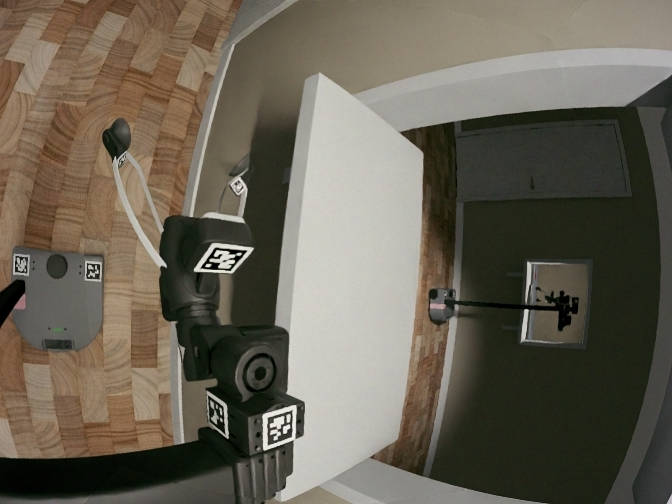

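Call:
{"api": "execute_actions", "payload": {"actions": [{"r2":{"base":{"translate_m":-0.02},"joints":{"wrist_yaw_rad":0.95,"arm_m":0.47,"lift_m":1.04}},"r3":{"base":{"rotate_rad":-0.04},"joints":{"lift_m":1.05,"wrist_pitch_rad":-1.2}}}], "cameras": ["r2_head_camera","r2_wrist_camera"]}}

Scene clock: 56.03 s.
r1.base_odometry: x=+0.000 y=+0.000 heading=+0.000 (m, m, rad; r1's odometry frame)
r1.turned_by_wheels: +0.000 (rad since the last result)
r1.turned_by_imu: +0.001 (rad since the last result)
r1.base_tilt: forward=-1.8 right=+2.0 (deg)
r1.lidar_m: 1.11 1.52 1.60 2.22 2.33 0.95 1.32 1.29 1.08 0.80 0.77 0.80
r1.head_depth_mm: 1007 1005 1001 1001 999 997 993 / 1147 1142 1138 1140 1136 1128 1123 / 1331 1330 1320 1317 1313 1310 1304 / 1588 1532 1534 1529 1522 1511 1516 / 1662 1647 1635 1615 1600 1572 1574 / 1576 1528 1516 1498 1492 1470 1456 / 1485 1468 1451 1437 1433 1415 1395
r1.base_status: not commanded
r1.joint_positions: lift_m=+0.388 arm_m=-0.002 wrist_yaw_rad=+3.008 wrist_pitch_rad=-0.409 wrist_roll_rad=+0.007 gripper_m=+0.037 head_pan_rad=+0.001 head_tilt_rad=+0.000
r1.joint_status: not commanded
r1.motor_effort: left_wheel=+0(0) right_wheel=+0(0) lift_m=+20(20) arm_m=+0(0) wrist_yaw_rad=+1(0) wrist_pitch_rad=+5(5) wrist_roll_rad=+0(0) gripper_m=+0(0) head_pan_rad=+0(0) head_tilt_rad=+2(2) (%)
r1.hand_pose: x=+0.0088 y=+0.0809 z=+0.4031 quat_wxyz=(+0.190, +0.702, +0.097, +0.679) (m; r1's base frame)
r1.wrist_depth_mm: - - - - - - - / - - - - - - - / - - - - - - - / 963 973 978 984 955 947 960 / 793 789 803 784 812 774 766 / 663 663 - 652 - 647 651 / 566 566 - 559 545 550 551
r2.base_odometry: x=-0.764 y=+0.420 heading=-2.474 (m, m, rad; r2's odometry frame)
r2.turned_by_wheels: +0.000 (rad since the last result)
r2.turned_by_imu: +0.000 (rad since the last result)
r2.base_tilt: forward=-1.6 right=+1.3 (deg)
r2.lidar_m: 2.21 2.34 2.42 2.35 2.47 2.58 1.74 0.69 0.52 0.51 0.53 0.75
r2.head_depth_mm: - 3125 2539 642 534 945 1126 / 2251 3173 2541 647 535 953 1121 / - 3157 2567 648 538 962 1130 / 2808 - 824 652 541 961 1129 / 2793 3181 2606 657 542 966 1129 / 2846 3175 2635 658 545 969 1142 / 2933 3225 2618 660 548 973 1144
r2.base_status: done
r2.joint_positions: lift_m=+1.040 arm_m=+0.470 wrist_yaw_rad=+0.947 wrist_pitch_rad=-1.201 wrist_roll_rad=+0.004 gripper_m=+0.170 head_pan_rad=-1.563 head_tilt_rad=-0.692
r2.joint_status: all done
r2.motor_effort: left_wheel=-4(12) right_wheel=+4(6) lift_m=+34(41) arm_m=+3(3) wrist_yaw_rad=+3(3) wrist_pitch_rad=+1(0) wrist_roll_rad=+1(1) gripper_m=+0(0) head_pan_rad=-3(4) head_tilt_rad=-4(4) (%)
r2.hand_pose: x=+0.0354 y=-0.6559 z=+0.9313 quat_wxyz=(+0.701, +0.621, -0.338, -0.091) (m; r2's base frame)
r2.wrist_depth_mm: 259 260 254 252 253 - - / 255 250 249 213 244 - - / 249 245 243 207 236 - - / 244 239 238 202 233 231 - / 236 235 233 198 227 227 - / 233 230 227 194 223 221 - / 225 224 221 190 216 217 212
r3.base_odometry: x=+1.932 y=+0.173 heading=+2.599 (m, m, rad; r3's odometry frame)
r3.turned_by_wheels: -0.040 (rad since the last result)
r3.turned_by_imu: -0.039 (rad since the last result)
r3.base_tilt: forward=-0.3 right=+1.5 (deg)
r3.lidar_m: 1.90 2.35 1.49 2.02 2.09 2.60 1.94 0.71 0.52 0.50 0.52 0.72
r3.head_depth_mm: 3061 - - - - - 1107 / 3083 - - - - - 1153 / 3106 3385 - - - - - / 3110 3452 2718 683 555 - - / 3177 3452 2747 683 571 - 1121 / 3145 3447 2742 683 572 - 1146 / 3144 3460 2739 685 570 - 1147
r3.base_status: done
r3.joint_positions: lift_m=+1.050 arm_m=-0.002 wrist_yaw_rad=+1.571 wrist_pitch_rad=-1.201 wrist_roll_rad=-0.015 gripper_m=+0.170 head_pan_rad=-1.563 head_tilt_rad=-0.692
r3.joint_status: all done
r3.motor_effort: left_wheel=+1(1) right_wheel=+0(3) lift_m=+30(31) arm_m=+1(1) wrist_yaw_rad=-1(1) wrist_pitch_rad=+0(7) wrist_roll_rad=+0(0) gripper_m=+1(0) head_pan_rad=-2(2) head_tilt_rad=-3(4) (%)
r3.hand_pose: x=+0.0487 y=-0.1435 z=+0.9409 quat_wxyz=(+0.696, +0.694, -0.124, +0.135) (m; r3's base frame)
r3.wrist_depth_mm: - - - - - 628 271 / - - - - - 633 265 / - - - - - 641 258 / - - - - - 650 249 / - - - - - 691 248 / - - - - - 763 236 / - - - - - 700 252
pictures: r2_head_camera (sideways: a quarter turn clockwise sets it upright), r2_wrist_camera
Images, in order (width x height): r2_head_camera 896x504, r2_wrist_camera 644x364.

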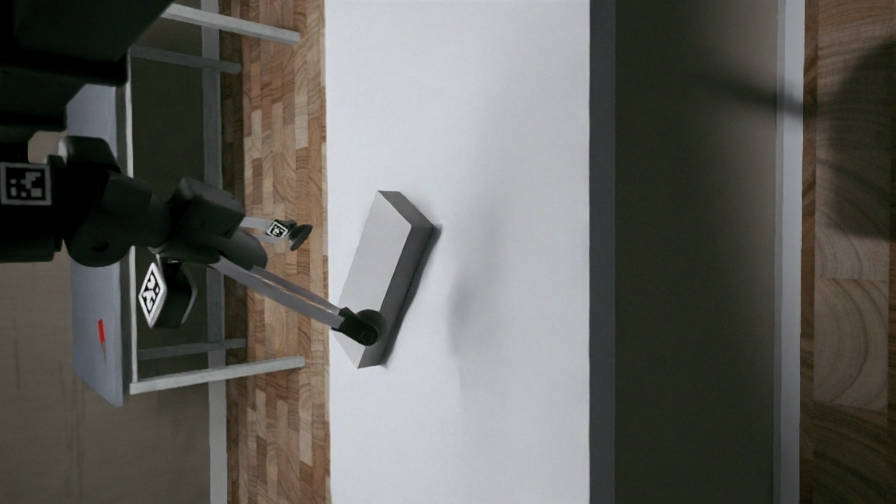

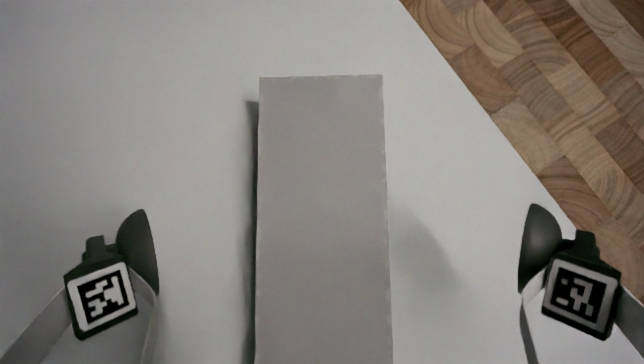

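Call:
{"api": "execute_actions", "payload": {"actions": [{"r2":{"base":{"translate_m":0.008},"joints":{"arm_m":0.466,"lift_m":0.978,"gripper_m":0.14}}}], "cameras": []}}

Scene clock: 60.10 s.
r1.base_odometry: x=+0.000 y=+0.000 heading=+0.000 (m, m, rad; r1's odometry frame)
r1.turned_by_wheels: +0.000 (rad since the last result)
r1.turned_by_imu: +0.001 (rad since the last result)
r1.base_tilt: forward=-1.7 right=+2.0 (deg)
r1.lidar_m: 1.12 1.52 1.61 2.22 2.33 0.95 1.33 1.28 1.08 0.80 0.77 0.80
r1.head_depth_mm: 1010 1005 1003 1002 1003 997 993 / 1145 1140 1138 1138 1134 1133 1128 / 1333 1324 1315 1317 1310 1312 1312 / 1583 1537 1539 1530 1515 1509 1506 / 1653 1656 1629 1606 1597 1583 1561 / 1579 1525 1516 1497 1489 1467 1455 / 1496 1462 1450 1439 1426 1413 1402
r1.base_status: not commanded
r1.joint_positions: lift_m=+0.388 arm_m=-0.002 wrist_yaw_rad=+3.008 wrist_pitch_rad=-0.409 wrist_roll_rad=+0.007 gripper_m=+0.037 head_pan_rad=+0.001 head_tilt_rad=+0.000
r1.joint_status: not commanded
r1.motor_effort: left_wheel=+0(0) right_wheel=+0(1) lift_m=+20(20) arm_m=-1(1) wrist_yaw_rad=+0(2) wrist_pitch_rad=+5(5) wrist_roll_rad=+0(0) gripper_m=+0(0) head_pan_rad=+0(0) head_tilt_rad=+1(2) (%)
r1.hand_pose: x=+0.0088 y=+0.0809 z=+0.4031 quat_wxyz=(+0.190, +0.702, +0.097, +0.679) (m; r1's base frame)
r1.wrist_depth_mm: - - - - - - - / - - - - - - - / - - - - - - - / 973 974 988 957 961 946 952 / 784 773 816 787 804 769 772 / 657 658 - 646 - 645 646 / 558 563 - 566 536 557 555
r2.base_odometry: x=-0.770 y=+0.415 heading=-2.474 (m, m, rad; r2's odometry frame)
r2.turned_by_wheels: +0.000 (rad since the last result)
r2.turned_by_imu: -0.001 (rad since the last result)
r2.base_tilt: forward=-1.6 right=+1.3 (deg)
r2.lidar_m: 2.20 2.33 2.42 2.35 2.46 2.60 1.74 0.69 0.52 0.51 0.53 0.75
r2.head_depth_mm: 2776 - 808 643 536 948 1126 / 2813 3193 2550 645 537 956 1120 / 2769 3227 2562 647 539 958 1130 / 2848 3206 785 650 541 962 1132 / 2820 3197 2602 656 541 965 1133 / 2858 3216 2604 659 545 966 1147 / 2918 3196 2646 661 548 973 1145
r2.base_status: done
r2.joint_positions: lift_m=+0.986 arm_m=+0.466 wrist_yaw_rad=+0.947 wrist_pitch_rad=-1.198 wrist_roll_rad=+0.004 gripper_m=+0.140 head_pan_rad=-1.563 head_tilt_rad=-0.692
r2.joint_status: lift_m contact_stop (moved -0.055 of -0.062); the others done
r2.on_its_own: lift_m is slack since a contact_stop, until your next command for it (your +0.978 is given up)
r2.motor_effort: left_wheel=-7(8) right_wheel=+8(14) lift_m=+38(36) arm_m=+0(1) wrist_yaw_rad=+2(2) wrist_pitch_rad=-1(2) wrist_roll_rad=+0(0) gripper_m=-1(84) head_pan_rad=-4(4) head_tilt_rad=-4(4) (%)
r2.hand_pose: x=+0.0361 y=-0.6527 z=+0.8770 quat_wxyz=(+0.701, +0.621, -0.339, -0.090) (m; r2's base frame)
r2.wrist_depth_mm: 201 198 197 194 193 - - / 196 194 191 156 156 187 - / 190 189 186 152 152 181 - / 187 184 182 149 148 178 176 / 182 181 178 145 145 175 172 / 178 - 173 141 141 169 168 / - 171 170 139 138 166 165
r3.base_odometry: x=+1.932 y=+0.173 heading=+2.599 (m, m, rad; r3's odometry frame)
r3.turned_by_wheels: +0.000 (rad since the last result)
r3.turned_by_imu: +0.000 (rad since the last result)
r3.base_tilt: forward=-0.3 right=+1.5 (deg)
r3.lidar_m: 1.90 2.34 1.49 2.02 2.10 2.59 1.95 0.71 0.52 0.50 0.52 0.72
r3.head_depth_mm: 3126 - - - - - 1105 / 3137 - - - - - 1154 / 3161 3455 - - - - - / 3153 3366 2729 683 556 - - / 3109 3435 2730 683 571 - 1128 / 3165 3467 2756 683 570 - 1149 / 3159 3453 2731 683 571 - 1155
r3.base_status: not commanded
r3.joint_positions: lift_m=+1.050 arm_m=-0.002 wrist_yaw_rad=+1.571 wrist_pitch_rad=-1.201 wrist_roll_rad=-0.015 gripper_m=+0.170 head_pan_rad=-1.563 head_tilt_rad=-0.692
r3.joint_status: not commanded
r3.motor_effort: left_wheel=+2(1) right_wheel=-1(1) lift_m=+29(30) arm_m=+0(1) wrist_yaw_rad=-1(1) wrist_pitch_rad=+0(0) wrist_roll_rad=+0(0) gripper_m=+1(0) head_pan_rad=-2(2) head_tilt_rad=-3(3) (%)
r3.hand_pose: x=+0.0487 y=-0.1435 z=+0.9409 quat_wxyz=(+0.696, +0.694, -0.124, +0.135) (m; r3's base frame)
r3.wrist_depth_mm: - - - - - 633 272 / - - - - - 632 263 / - - - - - 630 259 / - - - - - 638 250 / - - - - - 690 249 / - - - - - 759 237 / - - - - - 710 252
pictures: none
No camera images: the call's "cameras" was empty. Leave "cameras" out to get every camera's image.


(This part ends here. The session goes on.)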